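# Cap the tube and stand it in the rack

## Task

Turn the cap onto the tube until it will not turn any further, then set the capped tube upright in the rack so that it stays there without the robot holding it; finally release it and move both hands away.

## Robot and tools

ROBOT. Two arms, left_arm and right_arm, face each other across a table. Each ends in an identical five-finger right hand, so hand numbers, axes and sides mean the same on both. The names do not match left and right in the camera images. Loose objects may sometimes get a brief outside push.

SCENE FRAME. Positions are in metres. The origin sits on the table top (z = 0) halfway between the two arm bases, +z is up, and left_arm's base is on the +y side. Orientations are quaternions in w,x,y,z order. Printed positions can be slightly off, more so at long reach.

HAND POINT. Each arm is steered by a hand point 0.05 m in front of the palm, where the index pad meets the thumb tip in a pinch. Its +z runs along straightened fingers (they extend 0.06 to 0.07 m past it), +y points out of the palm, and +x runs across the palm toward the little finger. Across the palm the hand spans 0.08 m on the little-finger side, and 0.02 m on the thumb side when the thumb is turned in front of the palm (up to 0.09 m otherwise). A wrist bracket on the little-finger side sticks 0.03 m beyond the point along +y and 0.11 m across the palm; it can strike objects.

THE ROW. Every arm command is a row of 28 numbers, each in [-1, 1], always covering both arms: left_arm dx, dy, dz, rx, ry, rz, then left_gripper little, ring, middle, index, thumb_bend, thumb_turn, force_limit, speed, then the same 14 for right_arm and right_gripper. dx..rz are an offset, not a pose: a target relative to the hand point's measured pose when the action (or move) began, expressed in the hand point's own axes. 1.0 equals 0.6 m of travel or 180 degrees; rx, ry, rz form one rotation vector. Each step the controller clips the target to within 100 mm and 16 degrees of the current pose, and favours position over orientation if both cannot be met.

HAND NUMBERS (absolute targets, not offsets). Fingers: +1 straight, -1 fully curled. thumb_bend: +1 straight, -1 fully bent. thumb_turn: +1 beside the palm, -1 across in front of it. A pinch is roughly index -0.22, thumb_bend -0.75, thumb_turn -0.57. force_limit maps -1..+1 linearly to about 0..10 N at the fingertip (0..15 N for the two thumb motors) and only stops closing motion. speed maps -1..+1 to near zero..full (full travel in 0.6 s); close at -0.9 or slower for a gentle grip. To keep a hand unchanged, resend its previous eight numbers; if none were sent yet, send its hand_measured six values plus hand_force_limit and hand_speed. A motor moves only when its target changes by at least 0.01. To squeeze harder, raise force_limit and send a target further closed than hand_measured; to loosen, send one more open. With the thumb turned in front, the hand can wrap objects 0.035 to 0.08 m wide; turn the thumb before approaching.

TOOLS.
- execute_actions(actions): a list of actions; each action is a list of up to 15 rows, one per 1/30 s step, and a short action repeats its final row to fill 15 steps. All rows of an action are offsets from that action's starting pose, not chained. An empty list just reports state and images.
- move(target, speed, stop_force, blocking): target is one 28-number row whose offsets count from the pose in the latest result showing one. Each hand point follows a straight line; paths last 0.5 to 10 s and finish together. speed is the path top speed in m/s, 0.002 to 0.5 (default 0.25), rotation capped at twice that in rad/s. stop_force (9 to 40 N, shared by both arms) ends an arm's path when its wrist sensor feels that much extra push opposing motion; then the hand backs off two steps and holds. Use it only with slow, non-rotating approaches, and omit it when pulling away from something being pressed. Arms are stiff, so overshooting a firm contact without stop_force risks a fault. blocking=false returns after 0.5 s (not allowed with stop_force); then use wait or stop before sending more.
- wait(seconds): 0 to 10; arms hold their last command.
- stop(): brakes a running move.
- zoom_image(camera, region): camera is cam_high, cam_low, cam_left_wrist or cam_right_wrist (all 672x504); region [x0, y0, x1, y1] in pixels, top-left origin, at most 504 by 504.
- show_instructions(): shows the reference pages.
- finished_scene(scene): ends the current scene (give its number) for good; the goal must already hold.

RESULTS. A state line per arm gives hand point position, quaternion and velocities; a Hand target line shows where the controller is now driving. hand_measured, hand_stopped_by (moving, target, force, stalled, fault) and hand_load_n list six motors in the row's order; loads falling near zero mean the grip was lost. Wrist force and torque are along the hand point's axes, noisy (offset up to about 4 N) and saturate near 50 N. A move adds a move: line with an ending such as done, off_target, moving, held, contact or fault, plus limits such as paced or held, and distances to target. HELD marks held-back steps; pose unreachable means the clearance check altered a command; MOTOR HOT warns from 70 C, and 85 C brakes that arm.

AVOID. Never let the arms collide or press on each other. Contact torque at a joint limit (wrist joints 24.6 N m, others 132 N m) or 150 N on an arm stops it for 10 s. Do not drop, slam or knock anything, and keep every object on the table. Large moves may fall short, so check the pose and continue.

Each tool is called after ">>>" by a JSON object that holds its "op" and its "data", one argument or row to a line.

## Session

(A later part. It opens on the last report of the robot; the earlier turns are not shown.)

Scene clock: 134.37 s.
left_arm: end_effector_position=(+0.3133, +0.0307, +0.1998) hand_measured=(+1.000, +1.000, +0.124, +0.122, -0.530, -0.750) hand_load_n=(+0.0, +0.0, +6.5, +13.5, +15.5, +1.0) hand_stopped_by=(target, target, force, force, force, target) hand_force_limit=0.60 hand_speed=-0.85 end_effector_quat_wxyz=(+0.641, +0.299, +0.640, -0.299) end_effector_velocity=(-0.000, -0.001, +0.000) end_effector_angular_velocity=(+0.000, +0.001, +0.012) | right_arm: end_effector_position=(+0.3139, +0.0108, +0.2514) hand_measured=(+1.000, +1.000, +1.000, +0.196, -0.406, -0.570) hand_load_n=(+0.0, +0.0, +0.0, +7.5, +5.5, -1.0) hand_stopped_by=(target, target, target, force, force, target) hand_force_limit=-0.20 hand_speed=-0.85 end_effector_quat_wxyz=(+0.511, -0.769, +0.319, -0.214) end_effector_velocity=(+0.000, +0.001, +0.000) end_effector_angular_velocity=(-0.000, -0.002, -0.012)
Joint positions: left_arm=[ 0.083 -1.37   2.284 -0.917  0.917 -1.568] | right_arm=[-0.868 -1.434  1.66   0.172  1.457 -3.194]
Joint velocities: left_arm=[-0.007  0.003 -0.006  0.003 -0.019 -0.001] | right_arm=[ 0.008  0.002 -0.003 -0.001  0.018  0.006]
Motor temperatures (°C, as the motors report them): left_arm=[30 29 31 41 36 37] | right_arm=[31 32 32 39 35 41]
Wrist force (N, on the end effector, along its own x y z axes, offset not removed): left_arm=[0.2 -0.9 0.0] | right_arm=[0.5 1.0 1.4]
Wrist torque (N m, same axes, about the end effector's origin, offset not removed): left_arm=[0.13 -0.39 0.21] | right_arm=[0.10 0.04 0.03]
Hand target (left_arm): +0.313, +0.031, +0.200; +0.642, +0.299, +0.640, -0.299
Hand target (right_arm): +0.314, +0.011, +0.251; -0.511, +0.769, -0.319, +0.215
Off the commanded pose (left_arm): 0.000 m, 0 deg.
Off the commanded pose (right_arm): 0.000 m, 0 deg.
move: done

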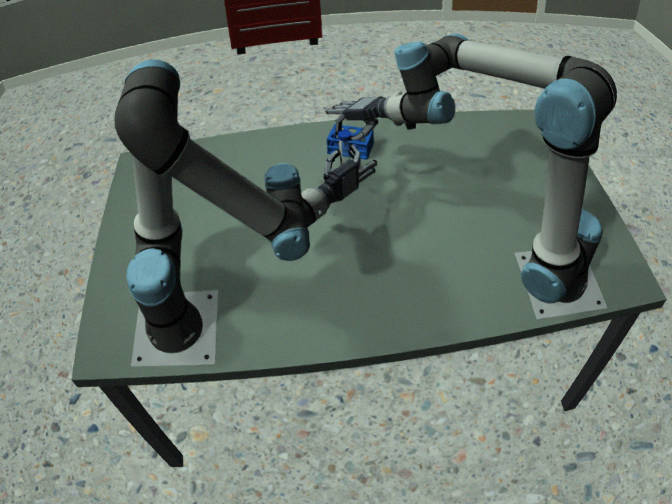

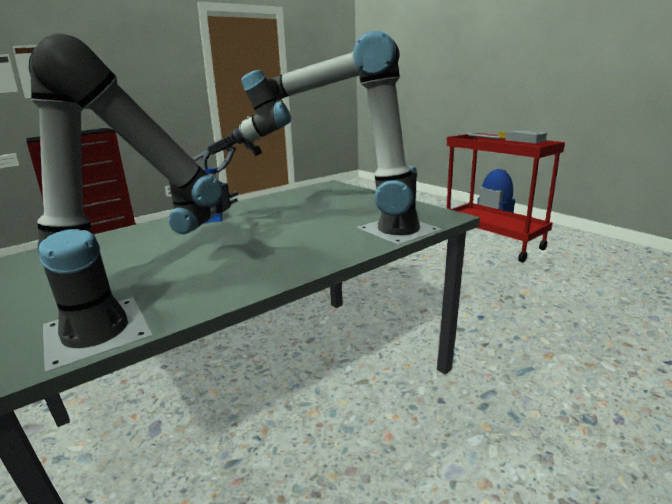

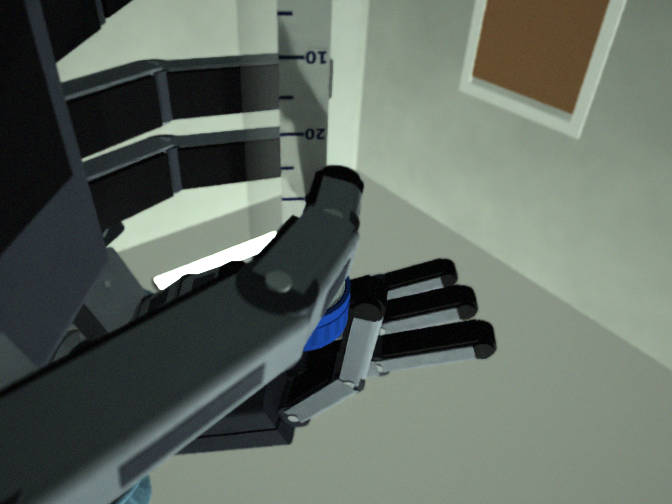

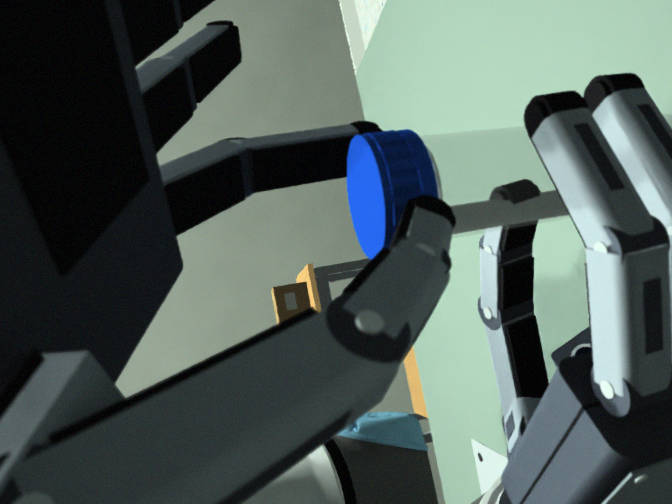

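>>> {"op": "move", "data": {
  "target": [0,0.0082,0.0103,0.25,0,0,1,1,-0.42,-0.4,-0.9,-0.75,0.6,-0.85,0.012,-0.0023,0.0094,0,-0.23,-0.0975,1,1,1,0.4,-0.25,-0.57,-0.2,0.8],
  "speed": 0.2
}}

>>> {"op": "move", "data": {
  "target": [0,0,0,0,0,0,1,1,-0.42,-0.4,-0.9,-0.75,0.6,-0.85,0,0,0,0,0,0,1,1,1,-0.3,-0.6,-0.57,-0.2,-0.85]
}}

>>> {"op": "move", "data": {
  "target": [0,-0.013,-0.0015,-0.25,0,0,1,1,-0.42,-0.4,-0.9,-0.75,0.6,-0.85,-0.015,0.0004,0.0029,0,0.23,0.0975,1,1,1,-0.3,-0.6,-0.57,-0.2,-0.85],
  "speed": 0.2
}}

>>> {"op": "move", "data": {
  "target": [0,0.0082,0.0103,0.25,0,0,1,1,-0.42,-0.4,-0.9,-0.75,0.6,-0.85,0.0124,-0.0035,0.0082,0,-0.23,-0.0975,1,1,1,0.4,-0.25,-0.57,-0.2,0.8],
  "speed": 0.2
}}

>>> {"op": "move", "data": {
  "target": [0,0,0,0,0,0,1,1,-0.42,-0.4,-0.9,-0.75,0.6,-0.85,0,0,0,0,0,0,1,1,1,-0.3,-0.6,-0.57,-0.2,-0.85]
}}

>>> {"op": "move", "data": {
  "target": [0,-0.013,-0.0015,-0.25,0,0,1,1,-0.42,-0.4,-0.9,-0.75,0.6,-0.85,-0.015,0.0004,0.0029,0,0.23,0.0975,1,1,1,-0.3,-0.6,-0.57,-0.2,-0.85],
  "speed": 0.2
}}

Scene clock: 145.80 s.
left_arm: end_effector_position=(+0.3210, +0.0290, +0.1997) hand_measured=(+1.000, +1.000, +0.124, +0.122, -0.530, -0.750) hand_load_n=(+0.0, +0.0, +7.0, +13.0, +16.0, +0.0) hand_stopped_by=(target, target, force, force, force, target) hand_force_limit=0.60 hand_speed=-0.85 end_effector_quat_wxyz=(+0.478, +0.522, +0.477, -0.521) end_effector_velocity=(+0.001, +0.000, +0.000) end_effector_angular_velocity=(+0.001, -0.001, -0.009) | right_arm: end_effector_position=(+0.3231, +0.0097, +0.2507) hand_measured=(+1.000, +1.000, +1.000, +0.400, -0.250, -0.570) hand_load_n=(+0.0, +0.0, +0.0, +0.0, +0.0, +0.0) hand_stopped_by=(target, target, target, target, target, target) hand_force_limit=-0.20 hand_speed=0.80 end_effector_quat_wxyz=(-0.553, +0.833, -0.000, +0.004) end_effector_velocity=(-0.000, -0.000, -0.000) end_effector_angular_velocity=(-0.008, +0.003, +0.013)
Joint positions: left_arm=[ 0.667 -1.291  2.172 -0.883  2.286 -1.57 ] | right_arm=[-1.132 -1.141  1.34   0.623  0.557 -3.89 ]
Joint velocities: left_arm=[ 0.008  0.004 -0.007  0.003  0.017  0.001] | right_arm=[-0.     0.012 -0.016  0.031 -0.004 -0.026]
Motor temperatures (°C, as the motors report them): left_arm=[30 29 31 41 36 37] | right_arm=[31 32 32 39 35 41]
Wrist force (N, on the end effector, along its own x y z axes, offset not removed): left_arm=[2.2 1.9 1.0] | right_arm=[-0.8 1.0 1.4]
Wrist torque (N m, same axes, about the end effector's origin, offset not removed): left_arm=[0.26 -0.53 0.17] | right_arm=[0.22 0.14 -0.01]
Hand target (left_arm): +0.321, +0.029, +0.200; +0.478, +0.522, +0.477, -0.522
Hand target (right_arm): +0.323, +0.010, +0.251; -0.553, +0.833, +0.000, +0.004
Off the commanded pose (left_arm): 0.000 m, 0 deg.
Off the commanded pose (right_arm): 0.000 m, 0 deg.
move: done

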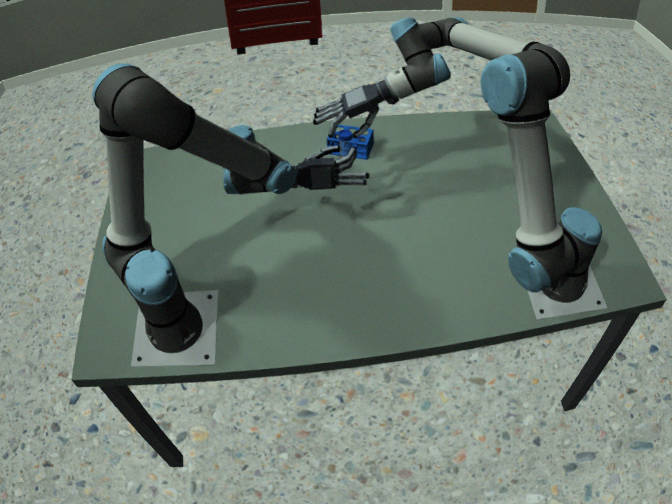

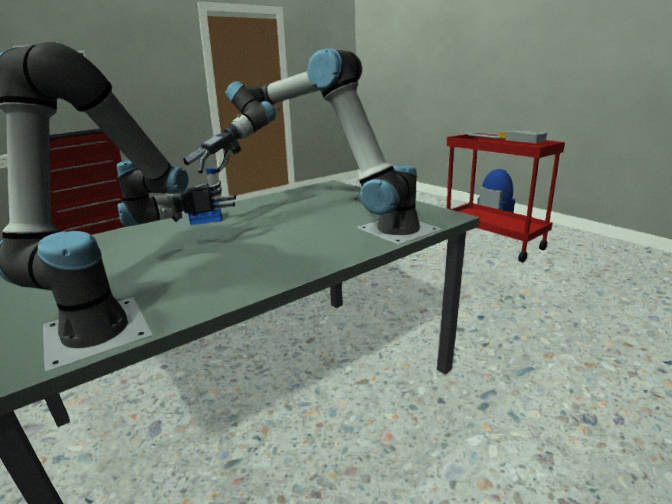

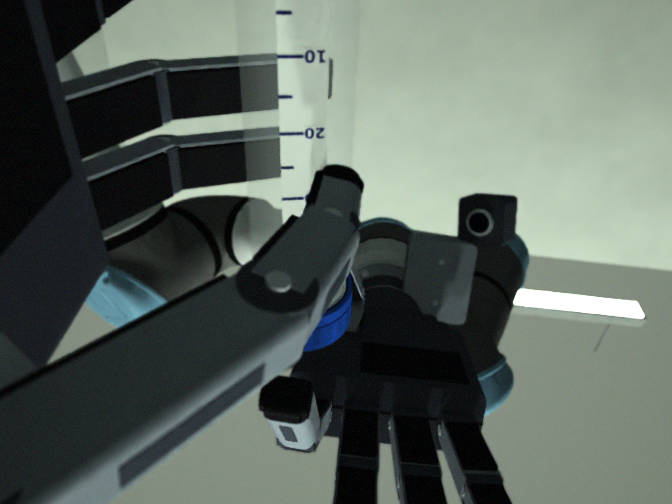

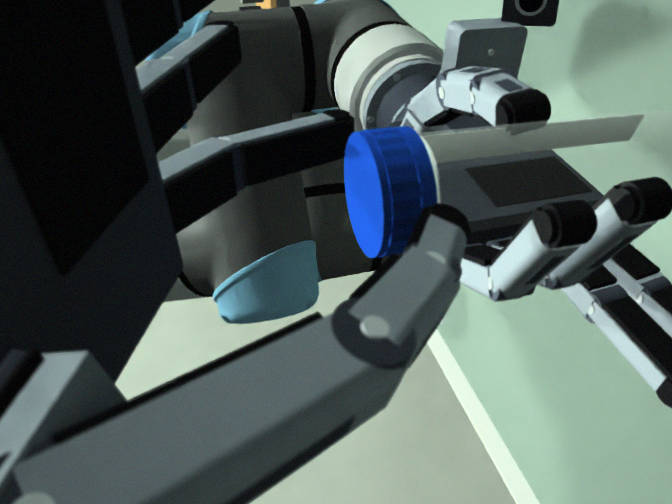

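Scene clock: 147.07 s.
left_arm: end_effector_position=(+0.3210, +0.0290, +0.1997) hand_measured=(+1.000, +1.000, +0.124, +0.122, -0.530, -0.750) hand_load_n=(+0.0, +0.0, +7.5, +13.0, +15.5, +0.0) hand_stopped_by=(target, target, force, force, force, target) hand_force_limit=0.60 hand_speed=-0.85 end_effector_quat_wxyz=(+0.478, +0.522, +0.477, -0.521) end_effector_velocity=(-0.000, -0.000, -0.000) end_effector_angular_velocity=(+0.000, +0.000, -0.001) | right_arm: end_effector_position=(+0.3231, +0.0097, +0.2507) hand_measured=(+1.000, +1.000, +1.000, +0.194, -0.402, -0.570) hand_load_n=(+0.0, +0.0, +0.0, +7.0, +6.0, -0.5) hand_stopped_by=(target, target, target, force, force, target) hand_force_limit=-0.20 hand_speed=-0.85 end_effector_quat_wxyz=(-0.553, +0.833, -0.000, +0.004) end_effector_velocity=(+0.000, +0.000, +0.000) end_effector_angular_velocity=(+0.000, -0.001, -0.000)
Joint positions: left_arm=[ 0.667 -1.291  2.172 -0.883  2.286 -1.57 ] | right_arm=[-1.132 -1.141  1.34   0.623  0.557 -3.89 ]
Joint velocities: left_arm=[-0.001  0.     0.    -0.    -0.     0.   ] | right_arm=[ 0.    -0.    -0.    -0.001  0.     0.   ]
Motor temperatures (°C, as the motors report them): left_arm=[30 29 31 41 36 37] | right_arm=[31 32 32 39 35 41]
Wrist force (N, on the end effector, along its own x y z axes, offset not removed): left_arm=[3.6 2.4 2.8] | right_arm=[-0.7 1.5 1.8]
Wrist torque (N m, same axes, about the end effector's origin, offset not removed): left_arm=[0.18 -0.53 0.23] | right_arm=[0.48 0.10 -0.04]
Hand target (left_arm): +0.321, +0.029, +0.200; +0.478, +0.522, +0.477, -0.521
Hand target (right_arm): +0.323, +0.010, +0.251; -0.553, +0.833, -0.000, +0.004
Off the commanded pose (left_arm): 0.000 m, 0 deg.
Off the commanded pose (right_arm): 0.000 m, 0 deg.
move: done

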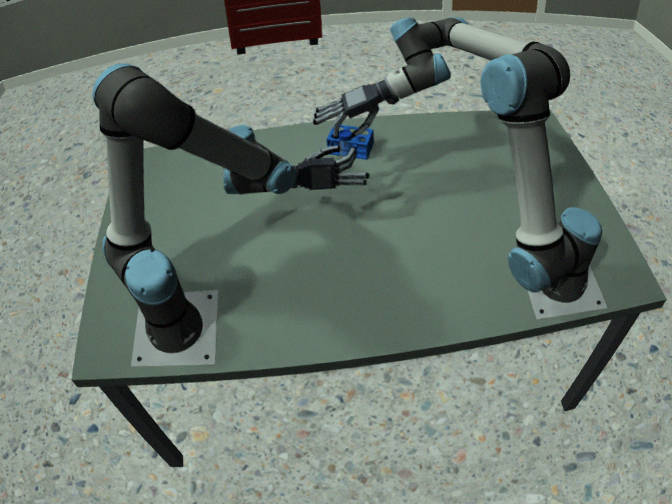

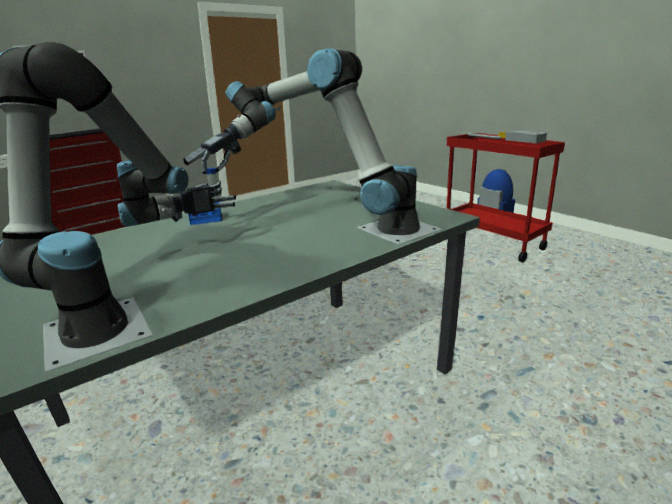

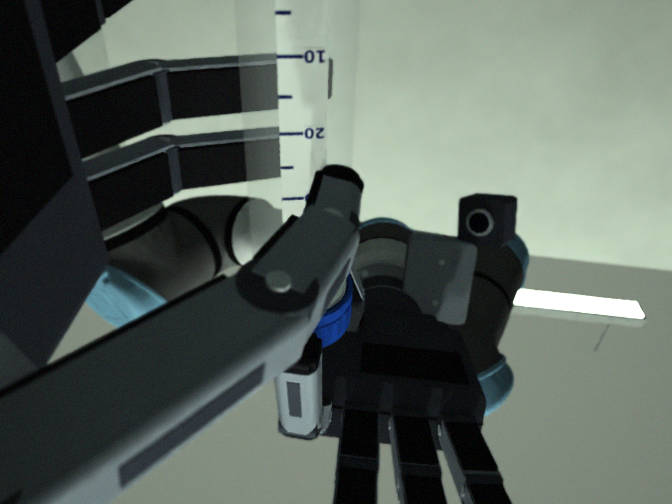

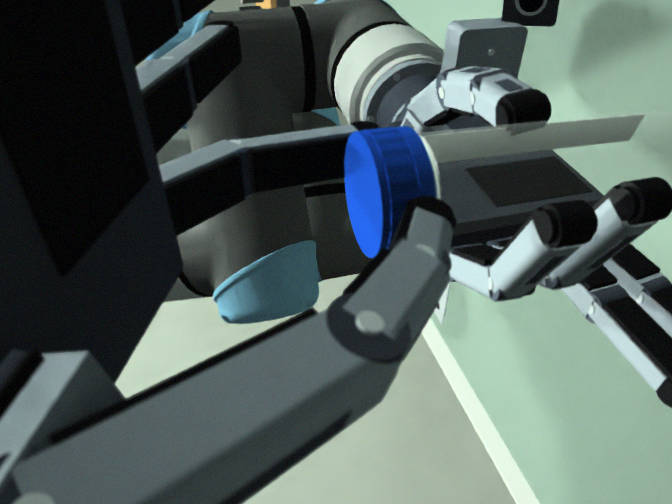

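Scene clock: 149.53 s.
left_arm: end_effector_position=(+0.3133, +0.0308, +0.1998) hand_measured=(+1.000, +1.000, +0.124, +0.122, -0.530, -0.750) hand_load_n=(+0.0, +0.0, +6.0, +14.5, +15.5, +1.5) hand_stopped_by=(target, target, force, force, force, target) hand_force_limit=0.60 hand_speed=-0.85 end_effector_quat_wxyz=(+0.641, +0.300, +0.640, -0.299) end_effector_velocity=(+0.000, -0.000, -0.001) end_effector_angular_velocity=(+0.002, +0.001, +0.013) | right_arm: end_effector_position=(+0.3141, +0.0113, +0.2497) hand_measured=(+1.000, +1.000, +1.000, +0.194, -0.402, -0.570) hand_load_n=(+0.0, +0.0, +0.0, +8.0, +4.0, +0.0) hand_stopped_by=(target, target, target, force, force, target) hand_force_limit=-0.20 hand_speed=-0.85 end_effector_quat_wxyz=(+0.512, -0.769, +0.319, -0.214) end_effector_velocity=(+0.001, +0.000, -0.000) end_effector_angular_velocity=(-0.002, -0.001, -0.012)
Joint positions: left_arm=[ 0.083 -1.37   2.285 -0.917  0.918 -1.568] | right_arm=[-0.867 -1.432  1.663  0.166  1.457 -3.193]
Joint velocities: left_arm=[-0.006  0.005 -0.006  0.003 -0.018 -0.001] | right_arm=[ 0.006  0.002 -0.003 -0.     0.018  0.006]
Motor temperatures (°C, as the motors report them): left_arm=[30 29 31 41 36 37] | right_arm=[31 32 32 39 35 41]
Wrist force (N, on the end effector, along its own x y z axes, offset not removed): left_arm=[5.4 -0.5 3.9] | right_arm=[-2.5 -4.0 -0.8]
Wrist torque (N m, same axes, about the end effector's origin, offset not removed): left_arm=[0.13 -0.21 0.27] | right_arm=[0.27 0.09 0.06]
Hand target (left_arm): +0.313, +0.031, +0.200; +0.642, +0.299, +0.640, -0.299
Hand target (right_arm): +0.314, +0.011, +0.250; -0.511, +0.768, -0.319, +0.215
Off the commanded pose (left_arm): 0.000 m, 0 deg.
Off the commanded pose (right_arm): 0.000 m, 0 deg.
move: done

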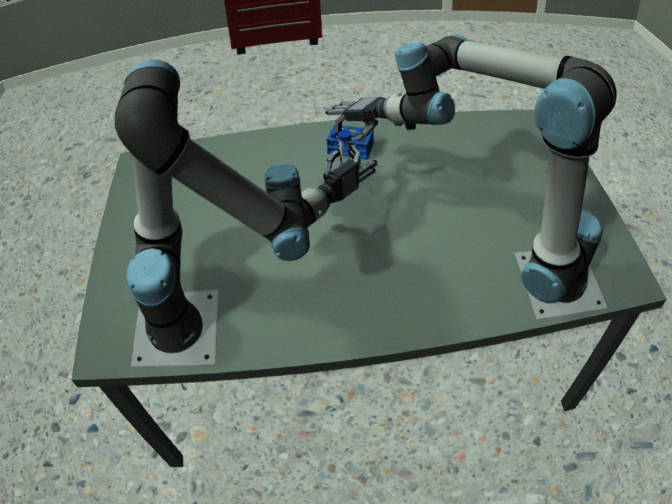

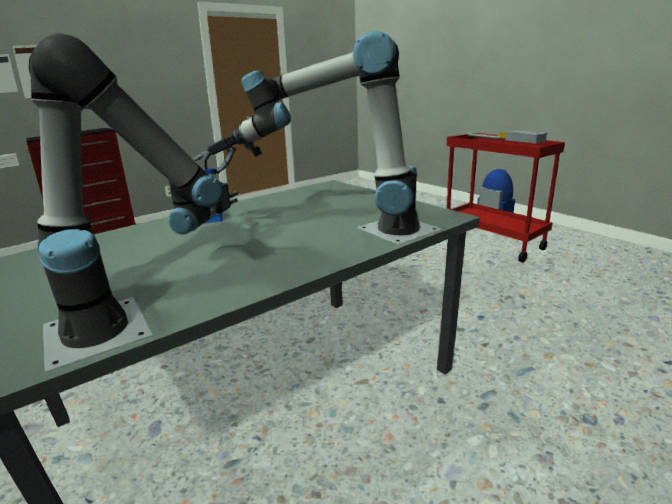

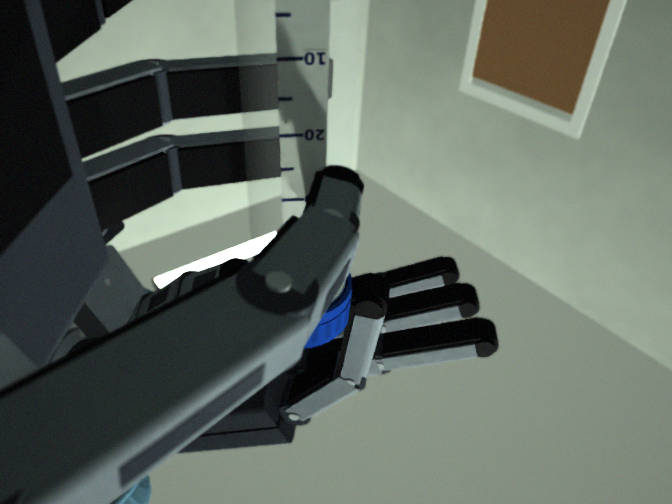

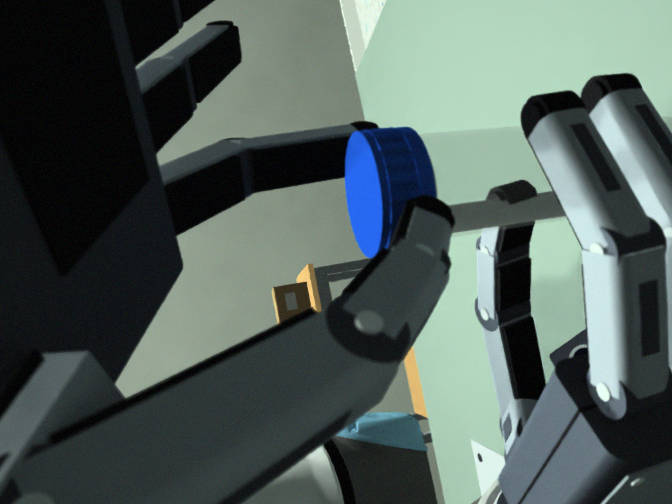

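Scene clock: 152.03 s.
left_arm: end_effector_position=(+0.3210, +0.0290, +0.1997) hand_measured=(+1.000, +1.000, +0.124, +0.122, -0.530, -0.750) hand_load_n=(+0.0, +0.0, +7.0, +13.0, +16.0, +0.0) hand_stopped_by=(target, target, force, force, force, target) hand_force_limit=0.60 hand_speed=-0.85 end_effector_quat_wxyz=(+0.478, +0.522, +0.477, -0.521) end_effector_velocity=(+0.000, +0.000, -0.000) end_effector_angular_velocity=(+0.002, +0.000, -0.010) | right_arm: end_effector_position=(+0.3231, +0.0097, +0.2499) hand_measured=(+1.000, +1.000, +1.000, +0.400, -0.250, -0.570) hand_load_n=(+0.0, +0.0, +0.0, +0.0, +0.0, +0.0) hand_stopped_by=(target, target, target, target, target, target) hand_force_limit=-0.20 hand_speed=0.80 end_effector_quat_wxyz=(-0.554, +0.833, -0.000, +0.005) end_effector_velocity=(+0.001, -0.000, -0.000) end_effector_angular_velocity=(-0.007, +0.001, +0.012)
Joint positions: left_arm=[ 0.667 -1.291  2.172 -0.883  2.287 -1.57 ] | right_arm=[-1.132 -1.141  1.342  0.619  0.557 -3.889]
Joint velocities: left_arm=[ 0.007  0.004 -0.007  0.005  0.017  0.001] | right_arm=[-0.001  0.012 -0.016  0.029 -0.005 -0.026]
Motor temperatures (°C, as the motors report them): left_arm=[30 29 31 41 36 37] | right_arm=[31 32 32 39 35 41]
Wrist force (N, on the end effector, along its own x y z axes, offset not removed): left_arm=[2.5 1.3 -0.4] | right_arm=[0.7 0.3 -0.3]
Wrist torque (N m, same axes, about the end effector's origin, offset not removed): left_arm=[0.27 -0.62 0.25] | right_arm=[0.06 -0.03 0.07]
Hand target (left_arm): +0.321, +0.029, +0.200; +0.478, +0.522, +0.477, -0.522
Hand target (right_arm): +0.323, +0.010, +0.250; -0.553, +0.833, +0.000, +0.004
Off the commanded pose (left_arm): 0.000 m, 0 deg.
Off the commanded pose (right_arm): 0.000 m, 0 deg.
move: done

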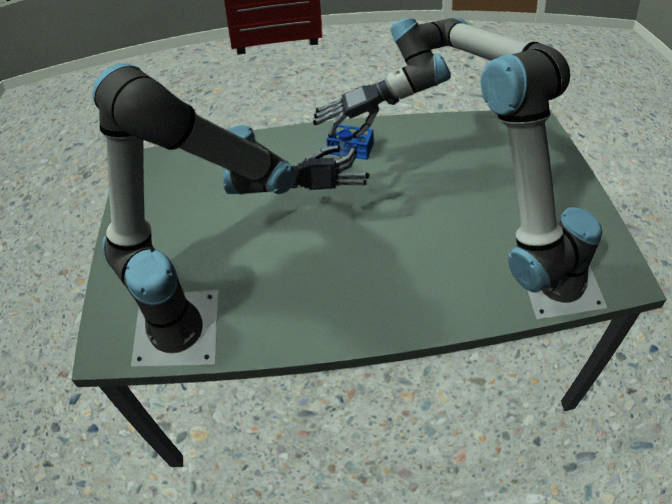

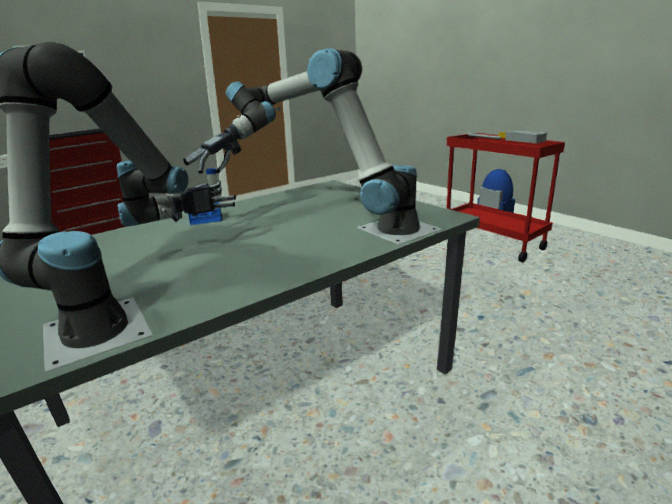

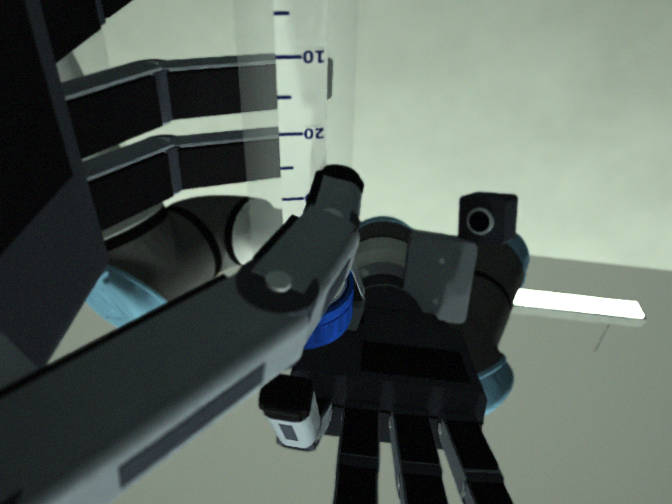

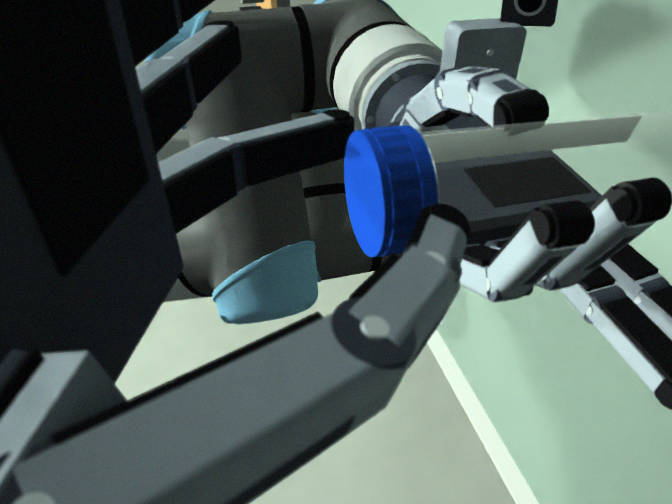

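Scene clock: 153.27 s.
left_arm: end_effector_position=(+0.3210, +0.0290, +0.1997) hand_measured=(+1.000, +1.000, +0.124, +0.122, -0.530, -0.750) hand_load_n=(+0.0, +0.0, +7.5, +13.0, +15.5, +0.0) hand_stopped_by=(target, target, force, force, force, target) hand_force_limit=0.60 hand_speed=-0.85 end_effector_quat_wxyz=(+0.478, +0.522, +0.477, -0.521) end_effector_velocity=(-0.000, -0.000, +0.000) end_effector_angular_velocity=(-0.001, -0.001, -0.000) | right_arm: end_effector_position=(+0.3231, +0.0097, +0.2499) hand_measured=(+1.000, +1.000, +1.000, +0.194, -0.398, -0.570) hand_load_n=(+0.0, +0.0, +0.0, +6.0, +5.5, -0.5) hand_stopped_by=(target, target, target, force, force, target) hand_force_limit=-0.20 hand_speed=-0.85 end_effector_quat_wxyz=(-0.554, +0.833, -0.000, +0.005) end_effector_velocity=(+0.000, -0.000, +0.000) end_effector_angular_velocity=(+0.000, -0.001, -0.000)
Joint positions: left_arm=[ 0.667 -1.291  2.172 -0.883  2.287 -1.57 ] | right_arm=[-1.132 -1.141  1.342  0.619  0.557 -3.889]
Joint velocities: left_arm=[-0.    -0.     0.    -0.001  0.    -0.   ] | right_arm=[-0.    -0.    -0.    -0.001  0.    -0.   ]
Motor temperatures (°C, as the motors report them): left_arm=[30 29 31 41 36 37] | right_arm=[31 32 32 39 35 41]
Wrist force (N, on the end effector, along its own x y z axes, offset not removed): left_arm=[2.4 0.7 3.0] | right_arm=[0.0 -3.1 1.9]
Wrist torque (N m, same axes, about the end effector's origin, offset not removed): left_arm=[-0.02 -0.45 0.16] | right_arm=[-0.19 0.11 -0.14]
Hand target (left_arm): +0.321, +0.029, +0.200; +0.478, +0.522, +0.477, -0.521
Hand target (right_arm): +0.323, +0.010, +0.250; -0.554, +0.833, -0.000, +0.005
Off the commanded pose (left_arm): 0.000 m, 0 deg.
Off the commanded pose (right_arm): 0.000 m, 0 deg.
move: done

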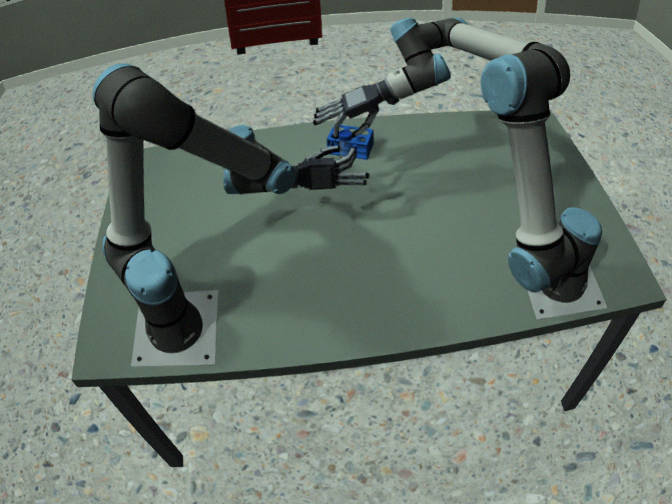

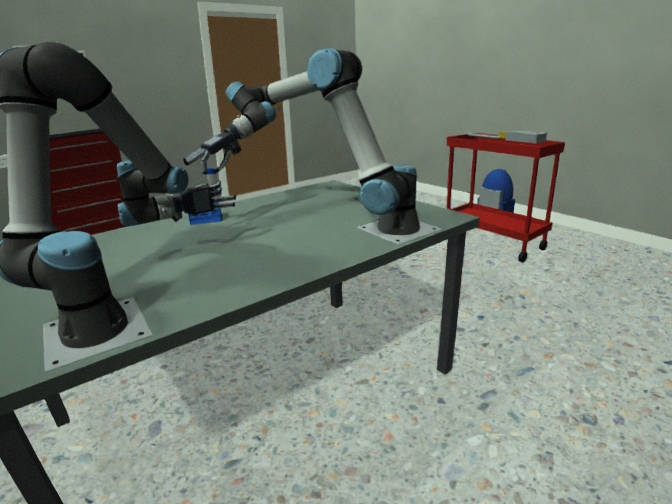

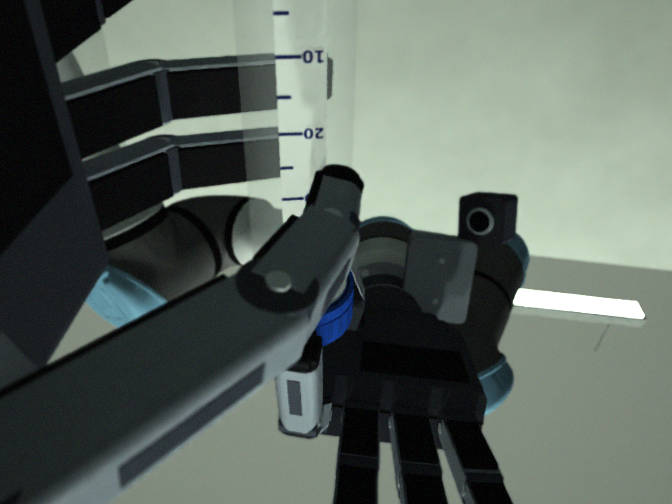

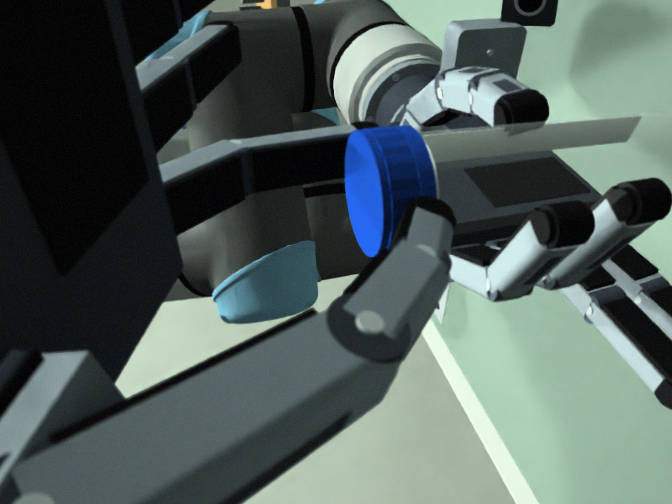

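Scene clock: 155.73 s.
left_arm: end_effector_position=(+0.3133, +0.0309, +0.1998) hand_measured=(+1.000, +1.000, +0.124, +0.122, -0.530, -0.750) hand_load_n=(+0.0, +0.0, +5.5, +15.5, +15.5, +1.5) hand_stopped_by=(target, target, force, force, force, target) hand_force_limit=0.60 hand_speed=-0.85 end_effector_quat_wxyz=(+0.641, +0.300, +0.640, -0.299) end_effector_velocity=(+0.001, +0.000, +0.001) end_effector_angular_velocity=(-0.003, +0.001, +0.015) | right_arm: end_effector_position=(+0.3141, +0.0113, +0.2489) hand_measured=(+1.000, +1.000, +1.000, +0.194, -0.398, -0.570) hand_load_n=(+0.0, +0.0, +0.0, +8.0, +3.0, +0.5) hand_stopped_by=(target, target, target, force, force, target) hand_force_limit=-0.20 hand_speed=-0.85 end_effector_quat_wxyz=(+0.512, -0.768, +0.319, -0.214) end_effector_velocity=(+0.001, +0.000, -0.000) end_effector_angular_velocity=(-0.002, +0.000, -0.012)
Joint positions: left_arm=[ 0.083 -1.37   2.285 -0.918  0.918 -1.568] | right_arm=[-0.867 -1.432  1.666  0.163  1.457 -3.192]
Joint velocities: left_arm=[-0.004  0.003 -0.006  0.001 -0.019 -0.001] | right_arm=[ 0.007  0.003 -0.002  0.     0.018  0.006]
Motor temperatures (°C, as the motors report them): left_arm=[30 29 31 41 36 37] | right_arm=[31 32 32 39 35 41]
Wrist force (N, on the end effector, along its own x y z axes, offset not removed): left_arm=[7.3 -1.4 4.9] | right_arm=[-4.4 -5.9 -0.5]
Wrist torque (N m, same axes, about the end effector's origin, offset not removed): left_arm=[0.03 -0.35 0.28] | right_arm=[-0.09 0.29 -0.11]
Hand target (left_arm): +0.313, +0.031, +0.200; +0.642, +0.299, +0.640, -0.299
Hand target (right_arm): +0.314, +0.011, +0.249; -0.512, +0.768, -0.319, +0.215
Off the commanded pose (left_arm): 0.000 m, 0 deg.
Off the commanded pose (right_arm): 0.000 m, 0 deg.
move: done

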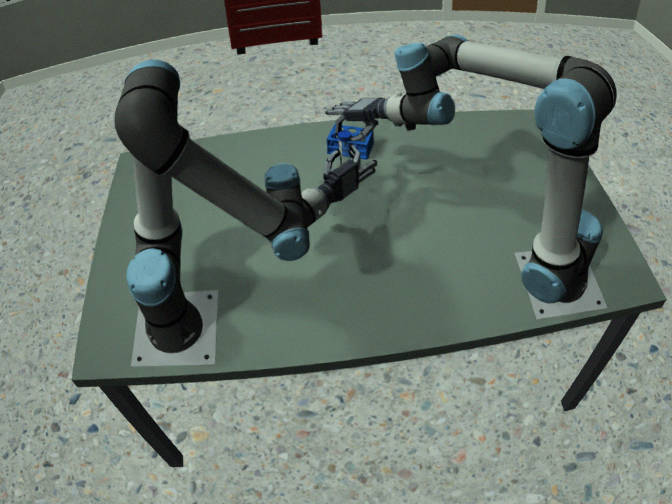

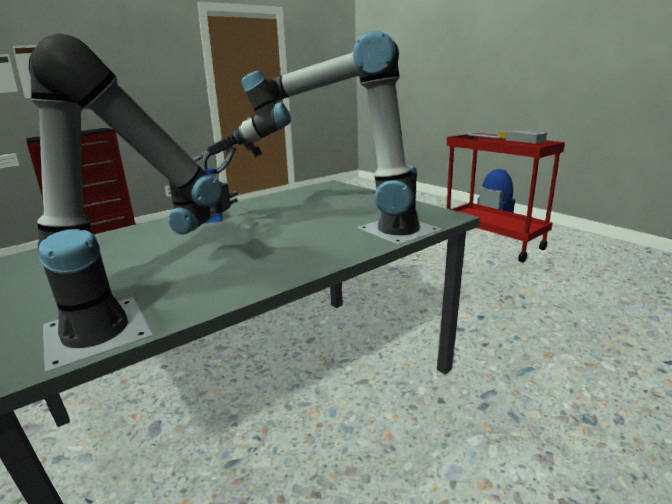

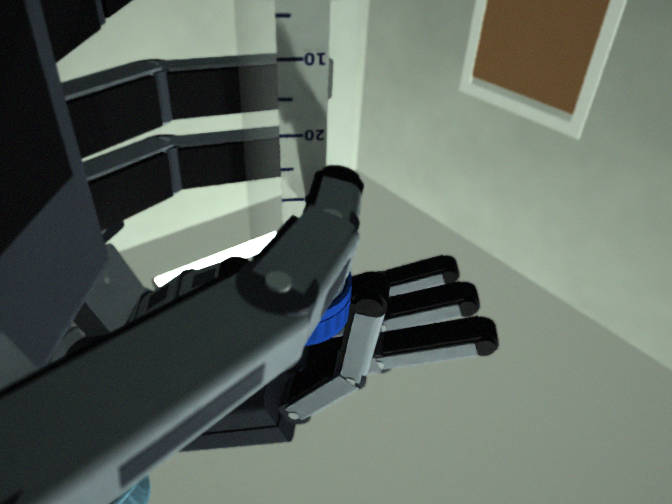

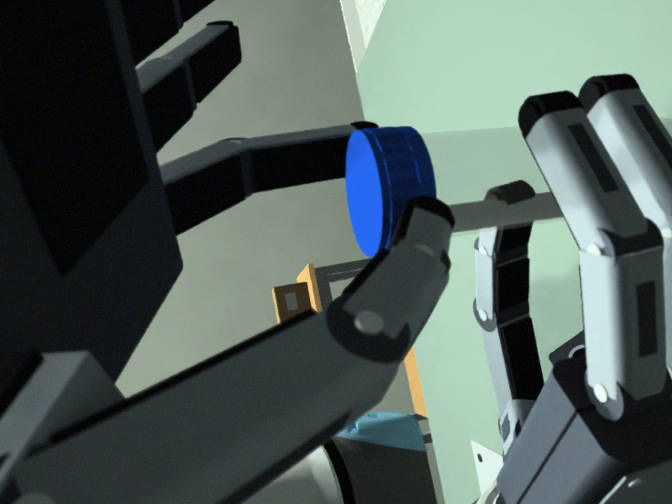

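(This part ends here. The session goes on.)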